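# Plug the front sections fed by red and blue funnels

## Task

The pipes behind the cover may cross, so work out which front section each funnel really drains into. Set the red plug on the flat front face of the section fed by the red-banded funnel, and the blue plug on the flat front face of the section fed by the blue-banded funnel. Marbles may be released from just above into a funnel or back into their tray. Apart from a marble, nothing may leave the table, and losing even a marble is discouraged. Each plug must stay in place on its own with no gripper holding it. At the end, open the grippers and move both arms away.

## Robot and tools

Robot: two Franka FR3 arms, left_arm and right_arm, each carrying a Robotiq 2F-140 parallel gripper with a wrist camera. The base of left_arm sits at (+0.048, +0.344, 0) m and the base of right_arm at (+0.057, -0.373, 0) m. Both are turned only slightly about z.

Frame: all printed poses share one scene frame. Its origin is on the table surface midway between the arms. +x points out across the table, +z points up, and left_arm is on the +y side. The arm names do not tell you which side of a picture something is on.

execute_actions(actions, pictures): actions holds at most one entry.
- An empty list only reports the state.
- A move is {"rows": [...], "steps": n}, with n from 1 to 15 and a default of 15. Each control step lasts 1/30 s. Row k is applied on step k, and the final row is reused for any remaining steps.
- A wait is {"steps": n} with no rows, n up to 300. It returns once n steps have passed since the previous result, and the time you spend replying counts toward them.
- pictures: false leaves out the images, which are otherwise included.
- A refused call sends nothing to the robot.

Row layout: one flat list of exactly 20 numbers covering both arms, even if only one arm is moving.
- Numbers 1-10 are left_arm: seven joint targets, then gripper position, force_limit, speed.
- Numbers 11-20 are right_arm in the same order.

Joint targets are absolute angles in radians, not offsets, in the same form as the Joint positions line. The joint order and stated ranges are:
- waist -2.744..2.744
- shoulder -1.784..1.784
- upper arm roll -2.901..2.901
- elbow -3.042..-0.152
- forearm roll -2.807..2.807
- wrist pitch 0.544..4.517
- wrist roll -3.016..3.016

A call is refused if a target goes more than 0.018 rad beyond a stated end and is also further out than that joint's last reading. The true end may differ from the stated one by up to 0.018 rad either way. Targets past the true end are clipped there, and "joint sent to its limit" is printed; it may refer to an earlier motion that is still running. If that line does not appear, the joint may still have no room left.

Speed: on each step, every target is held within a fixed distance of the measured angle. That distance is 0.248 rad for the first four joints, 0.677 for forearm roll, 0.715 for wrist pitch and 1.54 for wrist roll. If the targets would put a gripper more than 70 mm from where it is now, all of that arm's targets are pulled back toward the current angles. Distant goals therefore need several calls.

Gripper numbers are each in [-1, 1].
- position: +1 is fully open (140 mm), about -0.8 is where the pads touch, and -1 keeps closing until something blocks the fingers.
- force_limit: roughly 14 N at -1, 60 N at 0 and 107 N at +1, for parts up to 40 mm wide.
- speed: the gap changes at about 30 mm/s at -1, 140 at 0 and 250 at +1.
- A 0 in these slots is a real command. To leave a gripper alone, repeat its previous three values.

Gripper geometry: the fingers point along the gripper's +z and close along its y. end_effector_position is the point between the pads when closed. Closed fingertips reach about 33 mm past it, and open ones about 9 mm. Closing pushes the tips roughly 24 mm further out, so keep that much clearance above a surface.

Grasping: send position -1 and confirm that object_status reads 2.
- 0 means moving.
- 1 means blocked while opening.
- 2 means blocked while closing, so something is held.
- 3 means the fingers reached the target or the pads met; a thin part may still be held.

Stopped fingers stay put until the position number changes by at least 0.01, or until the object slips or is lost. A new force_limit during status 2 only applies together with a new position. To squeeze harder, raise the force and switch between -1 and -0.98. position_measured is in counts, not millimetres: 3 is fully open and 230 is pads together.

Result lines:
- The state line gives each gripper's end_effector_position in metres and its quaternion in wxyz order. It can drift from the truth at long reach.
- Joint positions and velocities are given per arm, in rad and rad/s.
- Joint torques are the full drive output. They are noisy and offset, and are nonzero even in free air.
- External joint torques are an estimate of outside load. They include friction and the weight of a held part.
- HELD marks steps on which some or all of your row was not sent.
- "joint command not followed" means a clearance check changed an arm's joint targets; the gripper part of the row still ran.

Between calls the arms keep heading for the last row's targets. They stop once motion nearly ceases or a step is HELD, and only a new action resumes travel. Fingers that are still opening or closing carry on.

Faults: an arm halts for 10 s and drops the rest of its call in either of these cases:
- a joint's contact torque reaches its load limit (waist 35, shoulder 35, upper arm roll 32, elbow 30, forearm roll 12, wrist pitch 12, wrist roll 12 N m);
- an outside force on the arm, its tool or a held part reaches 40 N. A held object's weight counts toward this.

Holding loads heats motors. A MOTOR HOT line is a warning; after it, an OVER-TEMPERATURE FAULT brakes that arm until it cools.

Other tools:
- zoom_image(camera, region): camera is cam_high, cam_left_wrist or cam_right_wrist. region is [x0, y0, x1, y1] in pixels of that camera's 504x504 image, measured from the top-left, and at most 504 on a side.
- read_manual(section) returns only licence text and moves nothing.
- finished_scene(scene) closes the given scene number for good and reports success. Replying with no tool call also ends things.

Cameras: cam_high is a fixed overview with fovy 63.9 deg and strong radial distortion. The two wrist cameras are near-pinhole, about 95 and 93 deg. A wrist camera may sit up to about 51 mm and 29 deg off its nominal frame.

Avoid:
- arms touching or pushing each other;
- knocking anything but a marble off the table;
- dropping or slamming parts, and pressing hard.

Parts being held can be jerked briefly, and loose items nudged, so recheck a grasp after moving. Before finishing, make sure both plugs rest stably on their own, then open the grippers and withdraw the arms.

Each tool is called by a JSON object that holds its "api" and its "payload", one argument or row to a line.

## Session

{"api": "execute_actions", "payload": {
  "actions": []
}}

Scene clock: 0.00 s of 6600.00 s.
left_arm: end_effector_position=(+0.1761, +0.7529, +0.2247) position_measured=3 object_status=3 end_effector_quat_wxyz=(-0.357, -0.552, +0.695, +0.293) | right_arm: end_effector_position=(+0.1377, -0.1125, +0.3402) position_measured=3 object_status=3 end_effector_quat_wxyz=(+0.144, -0.560, +0.629, -0.520)
Joint positions: left_arm=[ 0.891  0.183 -0.091 -2.026  0.65   1.451  0.828] | right_arm=[ 1.388 -0.213  0.442 -2.287 -0.557  1.144  2.057]
Joint velocities: left_arm=[-0.001  0.     0.001  0.001 -0.001 -0.    -0.   ] | right_arm=[-0.    -0.     0.001 -0.001  0.    -0.     0.001]
Joint torques (N m, as the joint torque sensors report them, + toward a larger angle): no reading
External joint torques (N m, as the arm's controller estimates them; a push from outside toward a larger angle lowers the number): no reading

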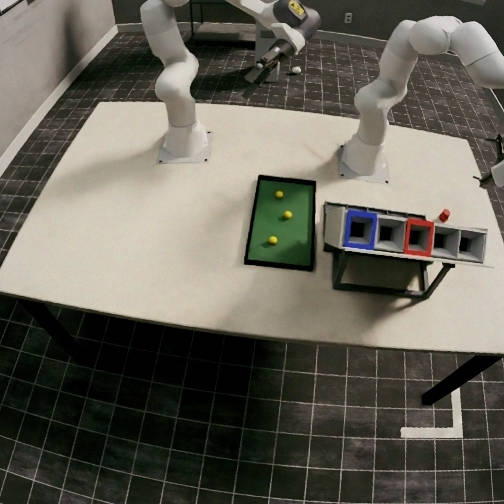

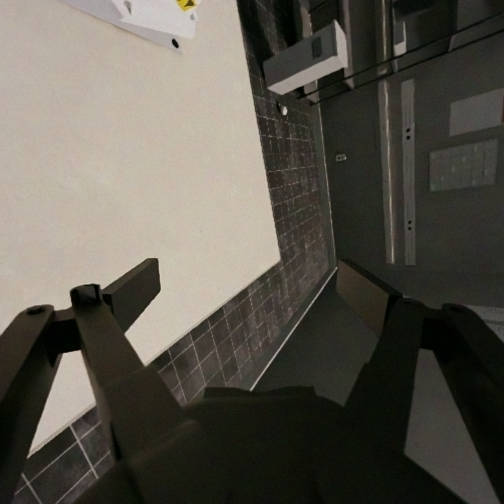

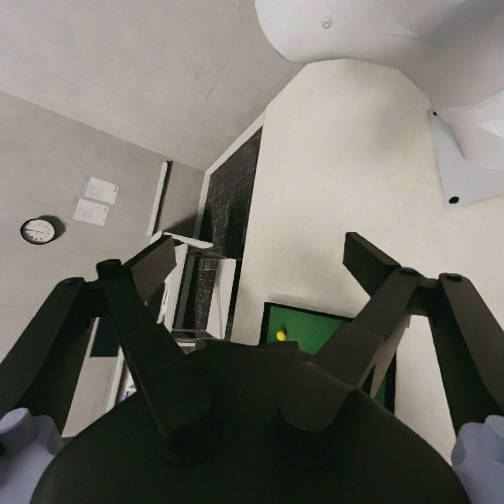

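{"api": "execute_actions", "payload": {
  "actions": [
    {"rows":[[0.85,-0.5,0,-2.3,0.2,1.7,-0.5,-0.05,-0.6,0,0.1,-0.5,0.442,-2.287,-0.557,1.144,2.057,1,0,0]]}
  ],
  "pictures": false
}}

{"api": "execute_actions", "payload": {
  "actions": [
    {"rows":[[0.6,-0.7,0,-2.6,0,1.9,-1.5,-0.05,-0.6,0,-0.3,-0.5,0.442,-2.287,-0.557,1.144,2.057,1,0,0]]}
  ],
  "pictures": false
}}

{"api": "execute_actions", "payload": {
  "actions": [
    {"rows":[[-0.902,-0.6,0,-2.65,0,2.05,-2.483,-0.05,-0.6,0,-0.3,-0.5,0.442,-2.287,-0.557,1.144,2.057,1,0,0]]}
  ],
  "pictures": false
}}

{"api": "execute_actions", "payload": {
  "actions": [
    {"steps":25}
  ]
}}

Scene clock: 8.83 s of 6600.00 s.
left_arm: end_effector_position=(+0.2453, +0.6636, +0.3313) position_measured=108 object_status=0 end_effector_quat_wxyz=(-0.003, +0.952, -0.283, -0.118) | right_arm: end_effector_position=(+0.3143, -0.3219, +0.4141) position_measured=3 object_status=3 end_effector_quat_wxyz=(-0.022, -0.103, +0.869, -0.483)
Joint positions: left_arm=[ 0.852 -0.504 -0.002 -2.286  0.217  1.682 -0.187] | right_arm=[ 0.318 -0.497  0.443 -2.284 -0.556  1.148  2.057]
Joint velocities: left_arm=[-0.005 -0.033  0.006 -0.087 -0.101  0.102 -1.023] | right_arm=[-2.219  0.012 -0.108 -0.023 -0.016 -0.003 -0.   ]
Joint torques (N m, as the joint torque sensors report them, + toward a larger angle): left_arm=[-1.91 -9.3   0.8  22.26  0.05  2.06 -0.22] | right_arm=[  6.95 -13.53   0.45  20.47  -1.11  -0.48   0.16]
External joint torques (N m, as the arm's controller estimates them; a push from outside toward a larger angle lowers the number): left_arm=[-1.98 -0.43  1.33  1.13 -1.12  0.2  -0.23] | right_arm=[-1.79  0.    0.47 -1.59 -0.1  -0.02  0.2 ]
Steps of this call (steps 1 to 90: nothing new was sent; then 5.33 s passed at rest; steps 91 to 105: all 15 steps of this action). Readings (joint positions | what the end effector reports):
91: left_arm=[0.883 0.156 -0.077 -2.062 0.602 1.478 0.758] | right_arm=[1.348 -0.242 0.455 -2.296 -0.553 1.148 2.057] | left_arm position_measured=3 object_status=0 | right_arm position_measured=3 object_status=3
92: left_arm=[0.876 0.113 -0.064 -2.112 0.544 1.502 0.679] | right_arm=[1.296 -0.292 0.455 -2.298 -0.553 1.148 2.057] | left_arm position_measured=10 object_status=0 | right_arm position_measured=3 object_status=3
94: left_arm=[0.865 -0.002 -0.034 -2.212 0.418 1.555 0.480] | right_arm=[1.174 -0.389 0.451 -2.290 -0.553 1.149 2.057] | left_arm position_measured=25 object_status=0 | right_arm position_measured=3 object_status=3
98: left_arm=[0.857 -0.277 -0.007 -2.284 0.283 1.624 0.162] | right_arm=[0.875 -0.488 0.446 -2.279 -0.556 1.148 2.057] | left_arm position_measured=55 object_status=0 | right_arm position_measured=3 object_status=3
105: the state above

Scene clock: 9.33 s of 6600.00 s.
left_arm: end_effector_position=(+0.3210, +0.5313, +0.2614) position_measured=135 object_status=3 end_effector_quat_wxyz=(+0.000, +0.996, +0.090, -0.013) | right_arm: end_effector_position=(+0.2942, -0.4820, +0.4133) position_measured=3 object_status=3 end_effector_quat_wxyz=(-0.171, +0.167, +0.859, -0.454)
Joint positions: left_arm=[ 0.603 -0.696 -0.002 -2.597  0.011  1.878 -1.164] | right_arm=[-0.297 -0.497  0.437 -2.288 -0.558  1.146  2.057]
Joint velocities: left_arm=[-0.013 -0.016  0.009 -0.015 -0.055  0.116 -1.101] | right_arm=[-0.013 -0.014  0.028  0.001  0.001  0.001 -0.001]
Joint torques (N m, as the joint torque sensors report them, + toward a larger angle): left_arm=[-0.95 -8.4   1.92 25.64 -0.1   3.01 -0.31] | right_arm=[ -0.56 -12.91  -3.1   22.54  -1.28  -0.08   0.17]
External joint torques (N m, as the arm's controller estimates them; a push from outside toward a larger angle lowers the number): left_arm=[-1.06 -0.56  2.43  1.46 -0.96  0.6  -0.33] | right_arm=[-0.53 -2.12  1.94  0.72  0.22 -0.14  0.21]
Steps of this call (steps 1 to 15: all 15 steps of this action). Readings (joint positions | what the end effector reports):
1: left_arm=[0.828 -0.522 0.007 -2.313 0.199 1.700 -0.243] | right_arm=[0.238 -0.497 0.443 -2.284 -0.556 1.148 2.057] | left_arm position_measured=116 object_status=0 | right_arm position_measured=3 object_status=3
2: left_arm=[0.797 -0.548 0.009 -2.349 0.179 1.716 -0.302] | right_arm=[0.158 -0.497 0.443 -2.284 -0.556 1.148 2.057] | left_arm position_measured=123 object_status=0 | right_arm position_measured=3 object_status=3
4: left_arm=[0.734 -0.598 0.006 -2.426 0.137 1.750 -0.432] | right_arm=[-0.001 -0.497 0.443 -2.285 -0.556 1.149 2.057] | left_arm position_measured=135 object_status=0 | right_arm position_measured=3 object_status=3
8: left_arm=[0.629 -0.675 -0.003 -2.562 0.052 1.823 -0.781] | right_arm=[-0.246 -0.495 0.432 -2.287 -0.558 1.147 2.057] | left_arm position_measured=135 object_status=0 | right_arm position_measured=3 object_status=3
15: the state above

Scene clock: 9.83 s of 6600.00 s.
left_arm: end_effector_position=(+0.3852, +0.2451, +0.2188) position_measured=135 object_status=3 end_effector_quat_wxyz=(-0.005, +0.993, +0.114, -0.006) | right_arm: end_effector_position=(+0.2943, -0.4818, +0.4136) position_measured=3 object_status=3 end_effector_quat_wxyz=(-0.171, +0.167, +0.858, -0.454)
Joint positions: left_arm=[-0.279 -0.603  0.001 -2.647  0.005  2.03  -2.091] | right_arm=[-0.298 -0.498  0.439 -2.288 -0.558  1.146  2.057]
Joint velocities: left_arm=[-1.732  0.002 -0.095  0.    -0.011  0.092 -0.978] | right_arm=[ 0.     0.001 -0.     0.     0.001 -0.     0.   ]
Joint torques (N m, as the joint torque sensors report them, + toward a larger angle): left_arm=[ 6.55 -8.26  3.83 24.3   0.12  2.58 -0.28] | right_arm=[ -0.86 -11.57  -2.92  22.38  -1.41  -0.1    0.2 ]
External joint torques (N m, as the arm's controller estimates them; a push from outside toward a larger angle lowers the number): left_arm=[-0.92  3.09  0.08  1.22 -0.82  0.47 -0.26] | right_arm=[-0.81 -0.75  2.12  0.58  0.1  -0.14  0.24]
Steps of this call (steps 1 to 15: all 15 steps of this action). Readings (joint positions | what the end effector reports):
1: left_arm=[0.563 -0.688 0.010 -2.602 0.011 1.899 -1.255] | right_arm=[-0.298 -0.498 0.438 -2.288 -0.558 1.146 2.057] | left_arm position_measured=135 object_status=3 | right_arm position_measured=3 object_status=3
2: left_arm=[0.510 -0.671 0.011 -2.609 0.011 1.919 -1.343] | right_arm=[-0.298 -0.498 0.439 -2.288 -0.558 1.146 2.057] | left_arm position_measured=135 object_status=3 | right_arm position_measured=3 object_status=3
4: left_arm=[0.397 -0.640 0.009 -2.626 0.009 1.950 -1.506] | right_arm=[-0.298 -0.498 0.439 -2.288 -0.558 1.146 2.057] | left_arm position_measured=135 object_status=3 | right_arm position_measured=3 object_status=3
8: left_arm=[0.155 -0.609 0.004 -2.644 0.007 1.993 -1.779] | right_arm=[-0.298 -0.498 0.439 -2.288 -0.558 1.146 2.057] | left_arm position_measured=135 object_status=3 | right_arm position_measured=3 object_status=3
15: the state above

Scene clock: 10.67 s of 6600.00 s.
left_arm: end_effector_position=(+0.2668, +0.0631, +0.2192) position_measured=135 object_status=3 end_effector_quat_wxyz=(-0.001, +1.000, -0.017, +0.002) | right_arm: end_effector_position=(+0.2943, -0.4818, +0.4136) position_measured=3 object_status=3 end_effector_quat_wxyz=(-0.171, +0.167, +0.858, -0.454)
Joint positions: left_arm=[-0.9   -0.602 -0.002 -2.649  0.003  2.047 -2.449] | right_arm=[-0.299 -0.498  0.44  -2.288 -0.558  1.146  2.057]
Joint velocities: left_arm=[-0.     0.001  0.001 -0.    -0.001  0.002 -0.101] | right_arm=[ 0.001  0.001  0.001 -0.002 -0.001  0.001  0.001]
Joint torques (N m, as the joint torque sensors report them, + toward a larger angle): left_arm=[-1.94 -9.16  0.07 25.13  0.01  2.86  0.  ] | right_arm=[ -1.01 -12.21  -2.5   22.36  -1.23  -0.07   0.14]
External joint torques (N m, as the arm's controller estimates them; a push from outside toward a larger angle lowers the number): left_arm=[-1.98  1.59  0.58  1.25 -0.8   0.39  0.  ] | right_arm=[-1.06 -1.35  2.44  0.57  0.28 -0.12  0.18]
Steps of this call (steps 1 to 25: the robot went on to your last target). Readings (joint positions | what the end effector reports):
1: left_arm=[-0.341 -0.603 0.000 -2.647 0.005 2.033 -2.123] | right_arm=[-0.298 -0.498 0.439 -2.288 -0.558 1.146 2.057] | left_arm position_measured=135 object_status=3 | right_arm position_measured=3 object_status=3
2: left_arm=[-0.404 -0.603 0.000 -2.647 0.005 2.035 -2.151] | right_arm=[-0.298 -0.498 0.439 -2.288 -0.558 1.146 2.057] | left_arm position_measured=135 object_status=3 | right_arm position_measured=3 object_status=3
4: left_arm=[-0.528 -0.602 0.000 -2.647 0.004 2.039 -2.202] | right_arm=[-0.298 -0.498 0.440 -2.288 -0.558 1.146 2.057] | left_arm position_measured=135 object_status=3 | right_arm position_measured=3 object_status=3
8: left_arm=[-0.775 -0.602 -0.001 -2.647 0.004 2.044 -2.286] | right_arm=[-0.298 -0.498 0.440 -2.288 -0.558 1.146 2.057] | left_arm position_measured=135 object_status=3 | right_arm position_measured=3 object_status=3
25: the state above

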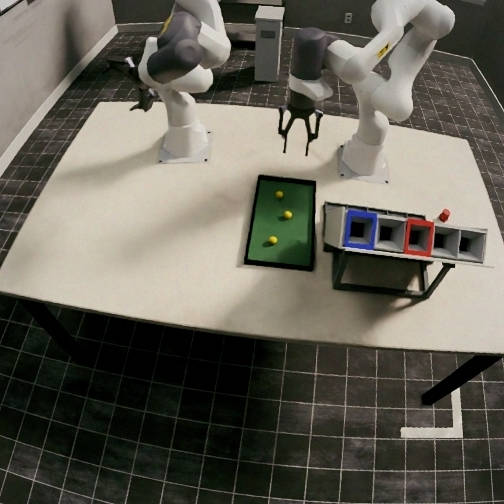

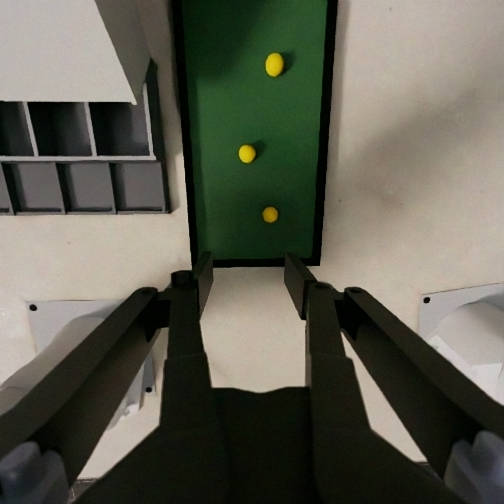

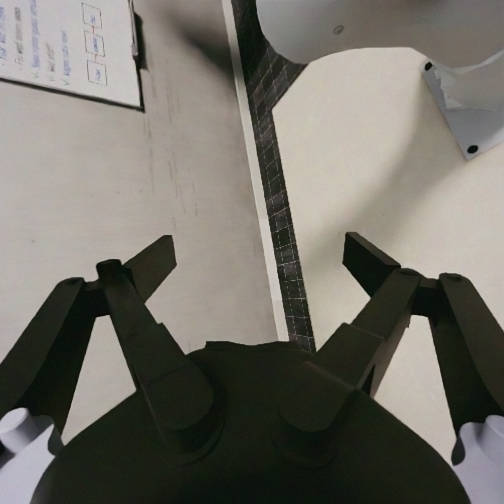

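{"api": "execute_actions", "payload": {
  "actions": [
    {"rows":[[-0.903,-0.55,0,-2.65,0,2.2,-2.484,-0.05,-0.6,0,-0.3,-0.5,0.442,-2.287,-0.557,1.144,2.057,1,0,0],[-0.903,-0.5,0,-2.65,0,2.26,-2.484,-0.05,-0.6,0,-0.3,-0.5,0.442,-2.287,-0.557,1.144,2.057,1,0,0],[-0.903,-0.45,0,-2.65,0,2.32,-2.484,-0.05,-0.6,0,-0.3,-0.5,0.442,-2.287,-0.557,1.144,2.057,1,0,0],[-0.903,-0.4,0,-2.65,0,2.38,-2.484,-0.05,-0.6,0,-0.3,-0.5,0.442,-2.287,-0.557,1.144,2.057,1,0,0],[-0.903,-0.35,0,-2.655,0,2.4,-2.484,-0.05,-0.6,0,-0.3,-0.5,0.442,-2.287,-0.557,1.144,2.057,1,0,0],[-0.903,-0.31,0,-2.658,0,2.4,-2.484,-0.05,-0.6,0,-0.3,-0.5,0.442,-2.287,-0.557,1.144,2.057,1,0,0],[-0.903,-0.277,0,-2.658,0,2.384,-2.484,-0.05,-0.6,0,-0.3,-0.5,0.442,-2.287,-0.557,1.144,2.057,1,0,0]]}
  ],
  "pictures": false
}}

{"api": "execute_actions", "payload": {
  "actions": [
    {"steps":12}
  ]
}}

Scene clock: 17.60 s of 6600.00 s.
left_arm: end_effector_position=(+0.2911, +0.0306, +0.1171) position_measured=135 object_status=3 end_effector_quat_wxyz=(-0.010, +1.000, -0.003, -0.006) | right_arm: end_effector_position=(+0.2943, -0.4818, +0.4136) position_measured=3 object_status=3 end_effector_quat_wxyz=(-0.171, +0.167, +0.858, -0.454)
Joint positions: left_arm=[-0.901 -0.278 -0.001 -2.661  0.003  2.359 -2.48 ] | right_arm=[-0.299 -0.498  0.44  -2.288 -0.558  1.146  2.057]
Joint velocities: left_arm=[-0.001  0.    -0.001  0.027 -0.001  0.141 -0.001] | right_arm=[-0.001 -0.001  0.     0.    -0.    -0.001  0.002]
Joint torques (N m, as the joint torque sensors report them, + toward a larger angle): left_arm=[ -2.17 -18.57  -1.07  23.49  -0.2    2.77  -0.03] | right_arm=[ -0.48 -12.61  -2.68  21.71  -1.3   -0.03   0.23]
External joint torques (N m, as the arm's controller estimates them; a push from outside toward a larger angle lowers the number): left_arm=[-2.1   0.53 -0.73  2.67 -0.82  0.46 -0.03] | right_arm=[-0.53 -1.71  2.25 -0.14  0.21 -0.08  0.27]
Steps of this call (steps 1 to 30: the robot went on to your last target; steps 31 to 90: nothing new was sent; then 3.43 s passed at rest; steps 91 to 105: all 15 steps of this action). Readings (joint positions | what the end effector reports):
91: left_arm=[-0.900 -0.594 -0.001 -2.648 0.003 2.072 -2.479] | right_arm=[-0.299 -0.498 0.440 -2.288 -0.558 1.146 2.057] | left_arm position_measured=135 object_status=3 | right_arm position_measured=3 object_status=3
92: left_arm=[-0.900 -0.572 -0.001 -2.646 0.003 2.105 -2.479] | right_arm=[-0.299 -0.498 0.440 -2.288 -0.558 1.146 2.057] | left_arm position_measured=135 object_status=3 | right_arm position_measured=3 object_status=3
94: left_arm=[-0.900 -0.500 -0.001 -2.643 0.003 2.186 -2.480] | right_arm=[-0.299 -0.498 0.440 -2.288 -0.558 1.146 2.057] | left_arm position_measured=135 object_status=3 | right_arm position_measured=3 object_status=3
98: left_arm=[-0.901 -0.330 -0.001 -2.653 0.003 2.298 -2.480] | right_arm=[-0.299 -0.498 0.440 -2.288 -0.558 1.146 2.057] | left_arm position_measured=135 object_status=3 | right_arm position_measured=3 object_status=3
105: the state above

Scene clock: 18.00 s of 6600.00 s.
left_arm: end_effector_position=(+0.2956, +0.0246, +0.1195) position_measured=135 object_status=3 end_effector_quat_wxyz=(-0.002, +1.000, -0.003, +0.000) | right_arm: end_effector_position=(+0.2943, -0.4818, +0.4137) position_measured=3 object_status=3 end_effector_quat_wxyz=(-0.171, +0.167, +0.858, -0.454)
Joint positions: left_arm=[-0.901 -0.278 -0.001 -2.659  0.003  2.379 -2.48 ] | right_arm=[-0.299 -0.498  0.44  -2.288 -0.558  1.146  2.057]
Joint velocities: left_arm=[ 0.    -0.    -0.001  0.     0.     0.013 -0.   ] | right_arm=[-0.001 -0.    -0.     0.001  0.002 -0.001 -0.001]
Joint torques (N m, as the joint torque sensors report them, + toward a larger angle): left_arm=[ -1.15 -18.48  -0.26  23.98  -0.18   2.72   0.02] | right_arm=[ -1.87 -11.37  -2.67  21.92  -1.26  -0.04   0.2 ]
External joint torques (N m, as the arm's controller estimates them; a push from outside toward a larger angle lowers the number): left_arm=[-1.2   0.88 -0.03  2.66 -0.8   0.25  0.02] | right_arm=[-1.83 -0.51  2.39  0.07  0.26 -0.08  0.24]
Steps of this call (steps 1 to 12: the robot went on to your last target). Readings (joint positions | what the end effector reports):
1: left_arm=[-0.901 -0.278 -0.001 -2.660 0.003 2.363 -2.480] | right_arm=[-0.299 -0.498 0.440 -2.288 -0.558 1.146 2.057] | left_arm position_measured=135 object_status=3 | right_arm position_measured=3 object_status=3
2: left_arm=[-0.901 -0.278 -0.001 -2.660 0.003 2.366 -2.480] | right_arm=[-0.299 -0.498 0.440 -2.288 -0.558 1.146 2.057] | left_arm position_measured=135 object_status=3 | right_arm position_measured=3 object_status=3
4: left_arm=[-0.901 -0.278 -0.001 -2.659 0.003 2.371 -2.480] | right_arm=[-0.299 -0.498 0.440 -2.288 -0.558 1.146 2.057] | left_arm position_measured=135 object_status=3 | right_arm position_measured=3 object_status=3
8: left_arm=[-0.901 -0.278 -0.001 -2.659 0.003 2.377 -2.480] | right_arm=[-0.299 -0.498 0.440 -2.288 -0.558 1.146 2.057] | left_arm position_measured=135 object_status=3 | right_arm position_measured=3 object_status=3
12: the state above

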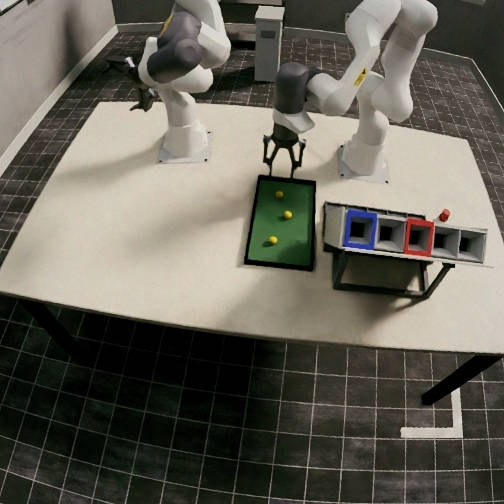

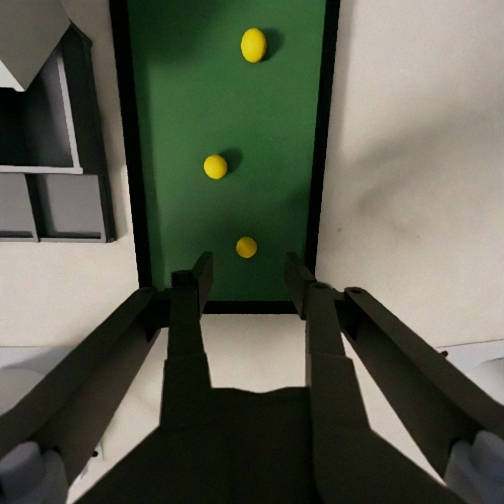

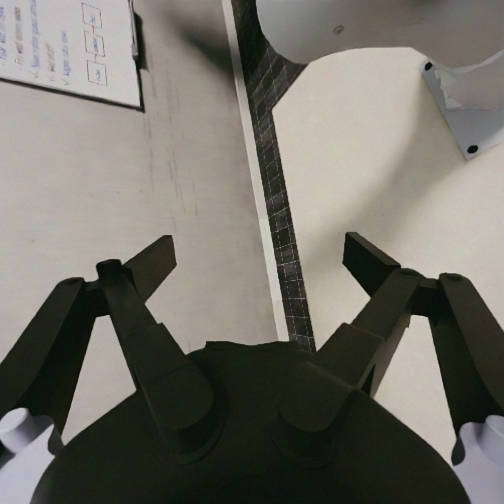

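{"api": "execute_actions", "payload": {
  "actions": [
    {"rows":[[-0.9,-0.26,0,-2.663,0,2.48,-2.484,-0.05,-0.6,0,-0.3,-0.5,0.442,-2.287,-0.557,1.144,2.057,1,0,0],[-0.9,-0.24,0,-2.669,0,2.52,-2.484,-0.05,-0.6,0,-0.3,-0.5,0.442,-2.287,-0.557,1.144,2.057,1,0,0],[-0.9,-0.22,0,-2.674,0,2.56,-2.484,-0.05,-0.6,0,-0.3,-0.5,0.442,-2.287,-0.557,1.144,2.057,1,0,0],[-0.9,-0.2,0,-2.68,0,2.59,-2.484,-0.05,-0.6,0,-0.3,-0.5,0.442,-2.287,-0.557,1.144,2.057,1,0,0],[-0.9,-0.18,0,-2.685,0,2.615,-2.484,-0.05,-0.6,0,-0.3,-0.5,0.442,-2.287,-0.557,1.144,2.057,1,0,0],[-0.9,-0.16,0,-2.69,0,2.63,-2.484,-0.05,-0.6,0,-0.3,-0.5,0.442,-2.287,-0.557,1.144,2.057,1,0,0],[-0.9,-0.14,0,-2.695,0,2.63,-2.484,-0.05,-0.6,0,-0.3,-0.5,0.442,-2.287,-0.557,1.144,2.057,1,0,0],[-0.9,-0.12,0,-2.7,0,2.63,-2.484,-0.05,-0.6,0,-0.3,-0.5,0.442,-2.287,-0.557,1.144,2.057,1,0,0],[-0.9,-0.1,0,-2.704,0,2.63,-2.484,-0.05,-0.6,0,-0.3,-0.5,0.442,-2.287,-0.557,1.144,2.057,1,0,0],[-0.9,-0.082,0,-2.708,0,2.629,-2.484,-0.05,-0.6,0,-0.3,-0.5,0.442,-2.287,-0.557,1.144,2.057,1,0,0]]}
  ],
  "pictures": false
}}

{"api": "execute_actions", "payload": {
  "actions": [
    {"rows":[[-0.9,-0.082,0,-2.708,0,2.629,-2.484,-0.05,-0.6,-0.3,-0.3,-0.5,0.442,-2.287,-0.557,1.144,2.057,1,0,0],[-0.9,-0.082,0,-2.708,0,2.629,-2.484,-0.05,-0.6,-0.3,-0.3,-0.5,0.442,-2.287,-0.557,1.144,2.057,1,0,0],[-0.9,-0.082,0,-2.708,0,2.629,-2.484,-1,-0.6,-0.3,-0.3,-0.5,0.442,-2.287,-0.557,1.144,2.057,1,0,0]]}
  ],
  "pictures": false
}}

{"api": "execute_actions", "payload": {
  "actions": [
    {"steps":7}
  ]
}}

{"api": "execute_actions", "payload": {
  "actions": [
    {"rows":[[-0.9,-0.12,0,-2.7,0,2.5,-2.484,-1,-0.6,-0.3,-0.3,-0.5,0.442,-2.287,-0.557,1.144,2.057,1,0,0],[-0.9,-0.17,0,-2.69,0,2.42,-2.484,-1,-0.6,-0.3,-0.3,-0.5,0.442,-2.287,-0.557,1.144,2.057,1,0,0],[-0.9,-0.22,0,-2.67,0,2.34,-2.4,-1,-0.6,-0.3,-0.3,-0.5,0.442,-2.287,-0.557,1.144,2.057,1,0,0],[-0.9,-0.28,0,-2.65,0,2.25,-2.35,-1,-0.6,-0.3,-0.3,-0.5,0.442,-2.287,-0.557,1.144,2.057,1,0,0],[-0.9,-0.34,0,-2.6,0,2.15,-2.3,-1,-0.6,-0.3,-0.3,-0.5,0.442,-2.287,-0.557,1.144,2.057,1,0,0],[-0.88,-0.39,0,-2.55,0,2.05,-2.25,-1,-0.6,-0.3,-0.3,-0.5,0.442,-2.287,-0.557,1.144,2.057,1,0,0],[-0.85,-0.44,0,-2.48,0,1.95,-2.2,-1,-0.6,-0.3,-0.3,-0.5,0.442,-2.287,-0.557,1.144,2.057,1,0,0],[-0.7,-0.5,0,-2.0,0,1.5,-2.1,-1,-0.6,-0.3,-0.3,-0.5,0.442,-2.287,-0.557,1.144,2.057,1,0,0]]}
  ],
  "pictures": false
}}

{"api": "execute_actions", "payload": {
  "actions": [
    {"rows":[[-0.65,-0.5,0,-1.95,0,1.45,-2.0,-1,-0.6,-0.3,-0.3,-0.5,0.442,-2.287,-0.557,1.144,2.057,1,0,0],[-0.65,-0.5,0,-1.95,0,1.45,-2.0,-1,-0.6,-0.3,-0.3,-0.5,0.442,-2.287,-0.557,1.144,2.057,1,0,0],[-0.6,-0.48,0,-1.9,0,1.45,-1.9,-1,-0.6,-0.3,-0.3,-0.5,0.442,-2.287,-0.557,1.144,2.057,1,0,0],[-0.55,-0.45,0,-1.85,0,1.42,-1.85,-1,-0.6,-0.3,-0.3,-0.5,0.442,-2.287,-0.557,1.144,2.057,1,0,0],[-0.5,-0.42,0,-1.8,0,1.42,-1.8,-1,-0.6,-0.3,-0.3,-0.5,0.442,-2.287,-0.557,1.144,2.057,1,0,0],[-0.25,-0.2,0,-1.6,0,1.42,-1.763,-1,-0.6,-0.3,-0.3,-0.5,0.442,-2.287,-0.557,1.144,2.057,1,0,0]]}
  ],
  "pictures": false
}}

{"api": "execute_actions", "payload": {
  "actions": [
    {"rows":[[-0.23,-0.14,0,-1.55,0,1.45,-1.763,-1,-0.6,-0.3,-0.3,-0.5,0.442,-2.287,-0.557,1.144,2.057,1,0,0],[-0.22,-0.09,0,-1.5,0,1.46,-1.763,-1,-0.6,-0.3,-0.3,-0.5,0.442,-2.287,-0.557,1.144,2.057,1,0,0],[-0.21,-0.04,0,-1.45,0,1.47,-1.763,-1,-0.6,-0.3,-0.3,-0.5,0.442,-2.287,-0.557,1.144,2.057,1,0,0],[-0.2,0.01,0,-1.4,0,1.48,-1.763,-1,-0.6,-0.3,-0.3,-0.5,0.442,-2.287,-0.557,1.144,2.057,1,0,0],[-0.19,0.06,0,-1.36,0,1.49,-1.763,-1,-0.6,-0.3,-0.3,-0.5,0.442,-2.287,-0.557,1.144,2.057,1,0,0],[-0.18,0.11,0,-1.32,0,1.5,-1.763,-1,-0.6,-0.3,-0.3,-0.5,0.442,-2.287,-0.557,1.144,2.057,1,0,0],[-0.18,0.15,0,-1.29,0,1.51,-1.763,-1,-0.6,-0.3,-0.3,-0.5,0.442,-2.287,-0.557,1.144,2.057,1,0,0],[-0.18,0.19,0,-1.265,0,1.52,-1.763,-1,-0.6,-0.3,-0.3,-0.5,0.442,-2.287,-0.557,1.144,2.057,1,0,0],[-0.18,0.22,0,-1.25,0,1.53,-1.763,-1,-0.6,-0.3,-0.3,-0.5,0.442,-2.287,-0.557,1.144,2.057,1,0,0],[-0.18,0.245,0,-1.245,0,1.535,-1.763,-1,-0.6,-0.3,-0.3,-0.5,0.442,-2.287,-0.557,1.144,2.057,1,0,0],[-0.18,0.265,0,-1.245,0,1.535,-1.763,-1,-0.6,-0.3,-0.3,-0.5,0.442,-2.287,-0.557,1.144,2.057,1,0,0],[-0.18,0.283,0,-1.25,0,1.535,-1.763,-1,-0.6,-0.3,-0.3,-0.5,0.442,-2.287,-0.557,1.144,2.057,1,0,0]]}
  ],
  "pictures": false
}}

{"api": "execute_actions", "payload": {
  "actions": [
    {"rows":[[-0.18,0.283,0,-1.25,0,1.55,-1.763,-1,-0.6,-0.3,-0.3,-0.5,0.442,-2.287,-0.557,1.144,2.057,1,0,0],[-0.18,0.28,0,-1.265,0,1.57,-1.763,-1,-0.6,-0.3,-0.3,-0.5,0.442,-2.287,-0.557,1.144,2.057,1,0,0],[-0.18,0.276,0,-1.28,0,1.586,-1.763,-1,-0.6,-0.3,-0.3,-0.5,0.442,-2.287,-0.557,1.144,2.057,1,0,0],[-0.18,0.272,0,-1.295,0,1.586,-1.763,-1,-0.6,-0.3,-0.3,-0.5,0.442,-2.287,-0.557,1.144,2.057,1,0,0],[-0.18,0.268,0,-1.31,0,1.586,-1.763,-1,-0.6,-0.3,-0.3,-0.5,0.442,-2.287,-0.557,1.144,2.057,1,0,0],[-0.18,0.265,0,-1.321,0,1.586,-1.763,-1,-0.6,-0.3,-0.3,-0.5,0.442,-2.287,-0.557,1.144,2.057,1,0,0]]}
  ]
}}

Scene clock: 39.57 s of 6600.00 s.
left_arm: end_effector_position=(+0.2919, +0.0289, +0.0413) position_measured=135 object_status=3 end_effector_quat_wxyz=(-0.008, +1.000, -0.003, -0.005) | right_arm: end_effector_position=(+0.2943, -0.4818, +0.4137) position_measured=3 object_status=3 end_effector_quat_wxyz=(-0.171, +0.167, +0.858, -0.454)
Joint positions: left_arm=[-0.901 -0.084 -0.001 -2.71   0.003  2.606 -2.48 ] | right_arm=[-0.299 -0.498  0.44  -2.288 -0.558  1.146  2.057]
Joint velocities: left_arm=[-0.001  0.029 -0.001  0.     0.001  0.113 -0.001] | right_arm=[ 0.001  0.001 -0.     0.001 -0.     0.001 -0.   ]
Joint torques (N m, as the joint torque sensors report them, + toward a larger angle): left_arm=[ -0.11 -23.12   1.1   20.49  -0.44   2.95  -0.15] | right_arm=[ -1.05 -11.44  -2.74  22.02  -1.29  -0.06   0.16]
External joint torques (N m, as the arm's controller estimates them; a push from outside toward a larger angle lowers the number): left_arm=[-0.11  1.57  1.18  1.03 -0.89  0.35 -0.15] | right_arm=[-1.04 -0.58  2.28  0.16  0.22 -0.11  0.2 ]
Steps of this call (steps 1 to 30: the robot went on to your last target; steps 31 to 90: nothing new was sent; then 18.07 s passed at rest; steps 91 to 105: all 15 steps of this action). Readings (joint positions | what the end effector reports):
91: left_arm=[-0.901 -0.275 -0.001 -2.660 0.003 2.397 -2.480] | right_arm=[-0.299 -0.498 0.440 -2.288 -0.558 1.146 2.057] | left_arm position_measured=135 object_status=3 | right_arm position_measured=3 object_status=3
92: left_arm=[-0.901 -0.268 -0.001 -2.661 0.003 2.419 -2.480] | right_arm=[-0.299 -0.498 0.440 -2.288 -0.558 1.146 2.057] | left_arm position_measured=135 object_status=3 | right_arm position_measured=3 object_status=3
94: left_arm=[-0.901 -0.241 -0.001 -2.666 0.003 2.470 -2.480] | right_arm=[-0.299 -0.498 0.440 -2.288 -0.558 1.146 2.057] | left_arm position_measured=135 object_status=3 | right_arm position_measured=3 object_status=3
98: left_arm=[-0.901 -0.165 -0.001 -2.685 0.003 2.556 -2.480] | right_arm=[-0.299 -0.498 0.440 -2.288 -0.558 1.146 2.057] | left_arm position_measured=135 object_status=3 | right_arm position_measured=3 object_status=3
105: the state above

Scene clock: 40.07 s of 6600.00 s.
left_arm: end_effector_position=(+0.2957, +0.0240, +0.0429) position_measured=197 object_status=0 end_effector_quat_wxyz=(-0.001, +1.000, -0.003, +0.001) | right_arm: end_effector_position=(+0.2943, -0.4818, +0.4137) position_measured=3 object_status=3 end_effector_quat_wxyz=(-0.171, +0.167, +0.858, -0.454)
Joint positions: left_arm=[-0.901 -0.084 -0.001 -2.709  0.003  2.625 -2.48 ] | right_arm=[-0.299 -0.498  0.44  -2.288 -0.558  1.146  2.057]
Joint velocities: left_arm=[ 0.    -0.001 -0.    -0.001 -0.     0.004  0.001] | right_arm=[-0.001 -0.     0.002  0.     0.    -0.     0.001]
Joint torques (N m, as the joint torque sensors report them, + toward a larger angle): left_arm=[  0.68 -21.61   0.56  21.01  -0.48   2.89  -0.06] | right_arm=[ -1.87 -11.62  -2.3   21.87  -1.37  -0.12   0.12]
External joint torques (N m, as the arm's controller estimates them; a push from outside toward a larger angle lowers the number): left_arm=[ 0.7   1.31  0.67  3.03 -0.92  0.42 -0.06] | right_arm=[-1.95 -0.63  2.61 -0.04  0.14 -0.18  0.16]
Steps of this call (steps 1 to 15: all 15 steps of this action). Readings (joint positions | what the end effector reports):
1: left_arm=[-0.901 -0.084 -0.001 -2.710 0.003 2.610 -2.480] | right_arm=[-0.299 -0.498 0.440 -2.288 -0.558 1.146 2.057] | left_arm position_measured=135 object_status=3 | right_arm position_measured=3 object_status=3
2: left_arm=[-0.901 -0.084 -0.001 -2.709 0.003 2.613 -2.480] | right_arm=[-0.299 -0.498 0.440 -2.288 -0.558 1.146 2.057] | left_arm position_measured=135 object_status=3 | right_arm position_measured=3 object_status=3
4: left_arm=[-0.901 -0.084 -0.001 -2.709 0.003 2.617 -2.480] | right_arm=[-0.299 -0.498 0.440 -2.288 -0.558 1.146 2.057] | left_arm position_measured=140 object_status=0 | right_arm position_measured=3 object_status=3
8: left_arm=[-0.901 -0.084 -0.001 -2.709 0.003 2.622 -2.480] | right_arm=[-0.299 -0.498 0.440 -2.288 -0.558 1.146 2.057] | left_arm position_measured=164 object_status=0 | right_arm position_measured=3 object_status=3
15: the state above

Scene clock: 40.30 s of 6600.00 s.
left_arm: end_effector_position=(+0.2958, +0.0239, +0.0430) position_measured=197 object_status=2 end_effector_quat_wxyz=(-0.000, +1.000, -0.003, +0.001) | right_arm: end_effector_position=(+0.2943, -0.4818, +0.4137) position_measured=3 object_status=3 end_effector_quat_wxyz=(-0.171, +0.167, +0.858, -0.454)
Joint positions: left_arm=[-0.901 -0.084 -0.001 -2.709  0.003  2.626 -2.48 ] | right_arm=[-0.299 -0.498  0.44  -2.288 -0.558  1.146  2.057]
Joint velocities: left_arm=[ 0.002 -0.001 -0.001 -0.001  0.     0.001 -0.001] | right_arm=[-0.001  0.    -0.001  0.     0.    -0.001 -0.001]
Joint torques (N m, as the joint torque sensors report them, + toward a larger angle): left_arm=[  0.28 -21.98   0.59  20.85  -0.42   2.84  -0.06] | right_arm=[ -1.06 -11.59  -2.71  22.24  -1.3   -0.08   0.08]
External joint torques (N m, as the arm's controller estimates them; a push from outside toward a larger angle lowers the number): left_arm=[ 0.27  0.95  0.66  2.81 -0.87  0.36 -0.06] | right_arm=[-1.04 -0.73  2.32  0.43  0.22 -0.12  0.12]
Steps of this call (steps 1 to 7: the robot went on to your last target). Readings (joint positions | what the end effector reports):
1: left_arm=[-0.901 -0.084 -0.001 -2.709 0.003 2.625 -2.480] | right_arm=[-0.299 -0.498 0.440 -2.288 -0.558 1.146 2.057] | left_arm position_measured=197 object_status=0 | right_arm position_measured=3 object_status=3
2: left_arm=[-0.901 -0.084 -0.001 -2.709 0.003 2.626 -2.480] | right_arm=[-0.299 -0.498 0.440 -2.288 -0.558 1.146 2.057] | left_arm position_measured=197 object_status=0 | right_arm position_measured=3 object_status=3
4: left_arm=[-0.901 -0.084 -0.001 -2.709 0.003 2.626 -2.480] | right_arm=[-0.299 -0.498 0.440 -2.288 -0.558 1.146 2.057] | left_arm position_measured=197 object_status=2 | right_arm position_measured=3 object_status=3
7: the state above

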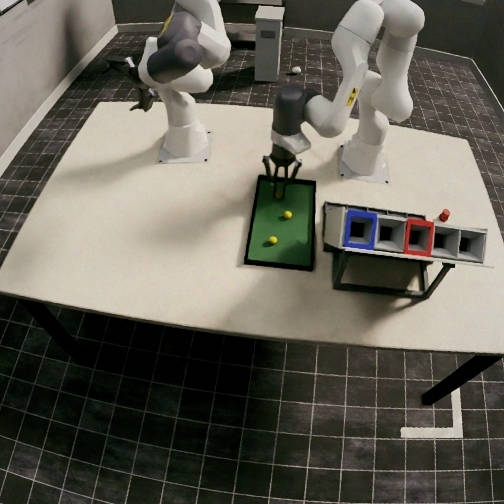

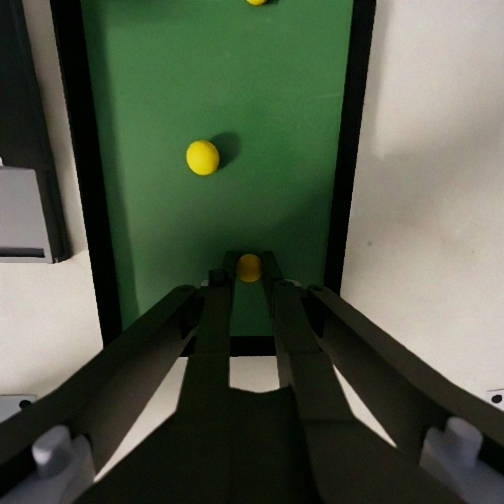

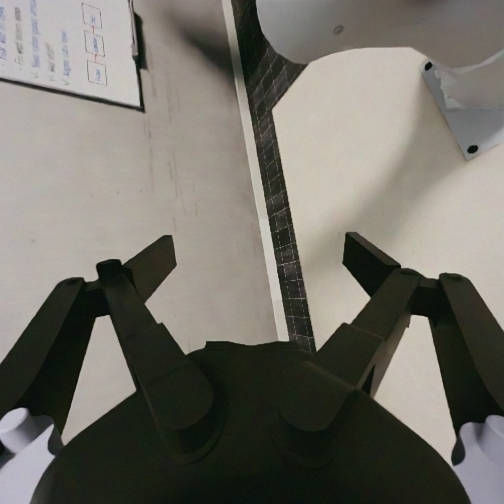

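Scene clock: 40.80 s of 6600.00 s.
left_arm: end_effector_position=(+0.3633, +0.0422, +0.3059) position_measured=197 object_status=2 end_effector_quat_wxyz=(+0.018, +1.000, -0.010, +0.022) | right_arm: end_effector_position=(+0.2943, -0.4818, +0.4137) position_measured=3 object_status=3 end_effector_quat_wxyz=(-0.171, +0.167, +0.858, -0.454)
Joint positions: left_arm=[-0.754 -0.442 -0.001 -2.313  0.003  1.929 -2.318] | right_arm=[-0.299 -0.498  0.44  -2.288 -0.558  1.146  2.057]
Joint velocities: left_arm=[ 0.315 -0.331  0.031  1.256  0.001 -1.248  0.365] | right_arm=[ 0.    -0.    -0.     0.001  0.    -0.    -0.   ]
Joint torques (N m, as the joint torque sensors report them, + toward a larger angle): left_arm=[  0.19 -16.02  -2.77  21.23   0.2    1.14   0.57] | right_arm=[ -0.89 -11.12  -2.9   21.33  -1.29  -0.12   0.1 ]
External joint torques (N m, as the arm's controller estimates them; a push from outside toward a larger angle lowers the number): left_arm=[ 2.32 -0.95 -0.06  3.1  -0.63 -0.71  0.58] | right_arm=[-0.9  -0.22  2.09 -0.53  0.22 -0.17  0.14]
Steps of this call (steps 1 to 15: all 15 steps of this action). Readings (joint positions | what the end effector reports):
1: left_arm=[-0.901 -0.089 -0.001 -2.708 0.003 2.605 -2.480] | right_arm=[-0.299 -0.498 0.440 -2.288 -0.558 1.146 2.057] | left_arm position_measured=197 object_status=2 | right_arm position_measured=3 object_status=3
2: left_arm=[-0.901 -0.106 -0.001 -2.707 0.003 2.572 -2.480] | right_arm=[-0.299 -0.498 0.440 -2.288 -0.558 1.146 2.057] | left_arm position_measured=197 object_status=2 | right_arm position_measured=3 object_status=3
4: left_arm=[-0.901 -0.172 -0.001 -2.691 0.003 2.478 -2.461] | right_arm=[-0.299 -0.498 0.440 -2.288 -0.558 1.146 2.057] | left_arm position_measured=197 object_status=2 | right_arm position_measured=3 object_status=3
8: left_arm=[-0.872 -0.322 -0.007 -2.578 0.003 2.281 -2.405] | right_arm=[-0.299 -0.498 0.440 -2.288 -0.558 1.146 2.057] | left_arm position_measured=197 object_status=2 | right_arm position_measured=3 object_status=3
15: the state above

Scene clock: 41.30 s of 6600.00 s.
left_arm: end_effector_position=(+0.5224, +0.2136, +0.4866) position_measured=197 object_status=2 end_effector_quat_wxyz=(+0.012, +0.998, +0.058, +0.034) | right_arm: end_effector_position=(+0.2943, -0.4818, +0.4137) position_measured=3 object_status=3 end_effector_quat_wxyz=(-0.171, +0.167, +0.858, -0.454)
Joint positions: left_arm=[-0.268 -0.211  0.009 -1.633  0.001  1.493 -1.957] | right_arm=[-0.299 -0.498  0.44  -2.288 -0.558  1.146  2.057]
Joint velocities: left_arm=[ 0.351  0.087  0.069  0.438  0.    -0.402  0.628] | right_arm=[ 0.002 -0.     0.     0.    -0.001  0.001 -0.   ]
Joint torques (N m, as the joint torque sensors report them, + toward a larger angle): left_arm=[ -6.15 -19.12  -9.07  22.39   0.52   1.66   0.55] | right_arm=[ -0.4  -11.89  -2.89  22.03  -1.24  -0.04   0.16]
External joint torques (N m, as the arm's controller estimates them; a push from outside toward a larger angle lowers the number): left_arm=[ 2.11  3.04  0.72  2.07  0.8  -0.56  0.53] | right_arm=[-0.39 -1.    2.13  0.16  0.28 -0.09  0.2 ]
Steps of this call (steps 1 to 15: all 15 steps of this action). Readings (joint positions | what the end effector reports):
1: left_arm=[-0.739 -0.451 -0.002 -2.270 0.003 1.884 -2.301] | right_arm=[-0.299 -0.498 0.440 -2.288 -0.558 1.146 2.057] | left_arm position_measured=197 object_status=2 | right_arm position_measured=3 object_status=3
2: left_arm=[-0.723 -0.459 -0.002 -2.225 0.003 1.841 -2.284] | right_arm=[-0.299 -0.498 0.440 -2.288 -0.558 1.146 2.057] | left_arm position_measured=197 object_status=2 | right_arm position_measured=3 object_status=3
4: left_arm=[-0.675 -0.464 -0.005 -2.128 0.003 1.760 -2.235] | right_arm=[-0.299 -0.498 0.440 -2.288 -0.558 1.146 2.057] | left_arm position_measured=197 object_status=2 | right_arm position_measured=3 object_status=3
8: left_arm=[-0.504 -0.360 -0.011 -1.910 0.001 1.638 -2.129] | right_arm=[-0.299 -0.498 0.440 -2.288 -0.558 1.146 2.057] | left_arm position_measured=197 object_status=2 | right_arm position_measured=3 object_status=3
15: the state above

Scene clock: 41.80 s of 6600.00 s.
left_arm: end_effector_position=(+0.6660, +0.2252, +0.3840) position_measured=197 object_status=2 end_effector_quat_wxyz=(-0.003, +1.000, +0.021, -0.012) | right_arm: end_effector_position=(+0.2943, -0.4818, +0.4137) position_measured=3 object_status=3 end_effector_quat_wxyz=(-0.171, +0.167, +0.858, -0.454)
Joint positions: left_arm=[-0.182  0.284  0.002 -1.264  0.001  1.523 -1.804] | right_arm=[-0.299 -0.498  0.44  -2.288 -0.558  1.146  2.057]
Joint velocities: left_arm=[-0.001  0.284 -0.003 -0.    -0.     0.034  0.122] | right_arm=[-0.     0.    -0.     0.     0.001 -0.001  0.   ]
Joint torques (N m, as the joint torque sensors report them, + toward a larger angle): left_arm=[  1.09 -54.68  -1.45  32.41   0.5    3.4    0.34] | right_arm=[ -1.4  -12.14  -2.74  21.48  -1.26  -0.14   0.15]
External joint torques (N m, as the arm's controller estimates them; a push from outside toward a larger angle lowers the number): left_arm=[ 1.2   1.65 -1.79  1.07 -0.55  0.39  0.35] | right_arm=[-1.45 -1.26  2.2  -0.34  0.25 -0.19  0.19]
Steps of this call (steps 1 to 15: all 15 steps of this action). Readings (joint positions | what the end effector reports):
1: left_arm=[-0.255 -0.199 0.009 -1.606 0.001 1.484 -1.937] | right_arm=[-0.299 -0.498 0.440 -2.288 -0.558 1.146 2.057] | left_arm position_measured=197 object_status=2 | right_arm position_measured=3 object_status=3
2: left_arm=[-0.244 -0.174 0.007 -1.569 0.001 1.479 -1.920] | right_arm=[-0.299 -0.498 0.440 -2.288 -0.558 1.146 2.057] | left_arm position_measured=197 object_status=2 | right_arm position_measured=3 object_status=3
4: left_arm=[-0.223 -0.100 0.004 -1.482 0.001 1.478 -1.890] | right_arm=[-0.299 -0.498 0.440 -2.288 -0.558 1.146 2.057] | left_arm position_measured=197 object_status=2 | right_arm position_measured=3 object_status=3
8: left_arm=[-0.190 0.086 0.002 -1.328 0.001 1.495 -1.846] | right_arm=[-0.299 -0.498 0.440 -2.288 -0.558 1.146 2.057] | left_arm position_measured=197 object_status=2 | right_arm position_measured=3 object_status=3
15: the state above

Scene clock: 42.30 s of 6600.00 s.
left_arm: end_effector_position=(+0.6701, +0.2242, +0.3723) position_measured=197 object_status=2 end_effector_quat_wxyz=(-0.002, +1.000, +0.006, -0.004) | right_arm: end_effector_position=(+0.2943, -0.4818, +0.4137) position_measured=3 object_status=3 end_effector_quat_wxyz=(-0.171, +0.167, +0.858, -0.454)
Joint positions: left_arm=[-0.182  0.269  0.002 -1.32   0.001  1.579 -1.774] | right_arm=[-0.299 -0.498  0.44  -2.288 -0.558  1.146  2.057]
Joint velocities: left_arm=[-0.    -0.004  0.    -0.005  0.001  0.023  0.022] | right_arm=[ 0.    -0.001  0.001  0.001  0.001  0.     0.001]
Joint torques (N m, as the joint torque sensors report them, + toward a larger angle): left_arm=[  0.87 -43.19  -1.13  24.37   0.48   3.     0.31] | right_arm=[ -0.41 -12.46  -2.72  21.9   -1.33  -0.1    0.1 ]
External joint torques (N m, as the arm's controller estimates them; a push from outside toward a larger angle lowers the number): left_arm=[ 0.92 -2.59 -1.37  0.51 -0.41  0.5   0.31] | right_arm=[-0.45 -1.59  2.25  0.07  0.18 -0.15  0.14]
Steps of this call (steps 1 to 15: all 15 steps of this action). Readings (joint positions | what the end effector reports):
1: left_arm=[-0.182 0.290 0.002 -1.264 0.001 1.526 -1.800] | right_arm=[-0.299 -0.498 0.440 -2.288 -0.558 1.146 2.057] | left_arm position_measured=197 object_status=2 | right_arm position_measured=3 object_status=3
2: left_arm=[-0.182 0.292 0.002 -1.266 0.001 1.533 -1.796] | right_arm=[-0.299 -0.498 0.440 -2.288 -0.558 1.146 2.057] | left_arm position_measured=197 object_status=2 | right_arm position_measured=3 object_status=3
4: left_arm=[-0.182 0.286 0.002 -1.278 0.001 1.549 -1.791] | right_arm=[-0.299 -0.498 0.440 -2.288 -0.558 1.146 2.057] | left_arm position_measured=197 object_status=2 | right_arm position_measured=3 object_status=3
8: left_arm=[-0.182 0.270 0.002 -1.310 0.001 1.568 -1.782] | right_arm=[-0.299 -0.498 0.440 -2.288 -0.558 1.146 2.057] | left_arm position_measured=197 object_status=2 | right_arm position_measured=3 object_status=3
15: the state above

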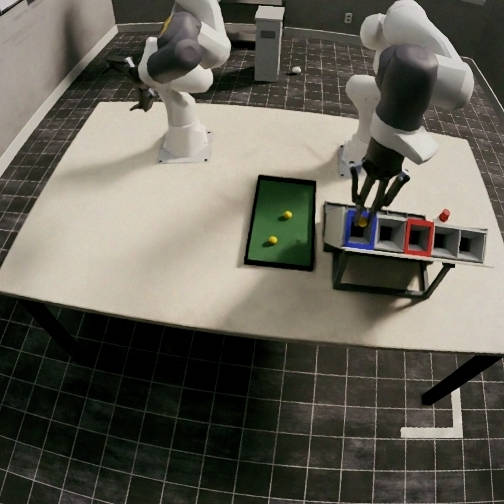

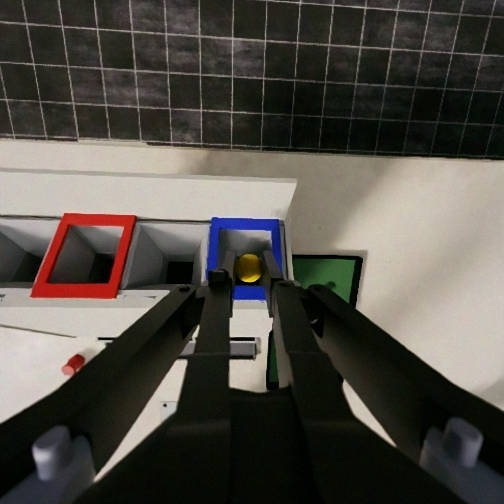

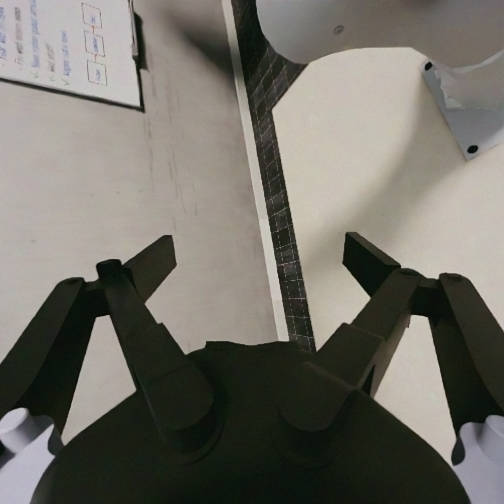

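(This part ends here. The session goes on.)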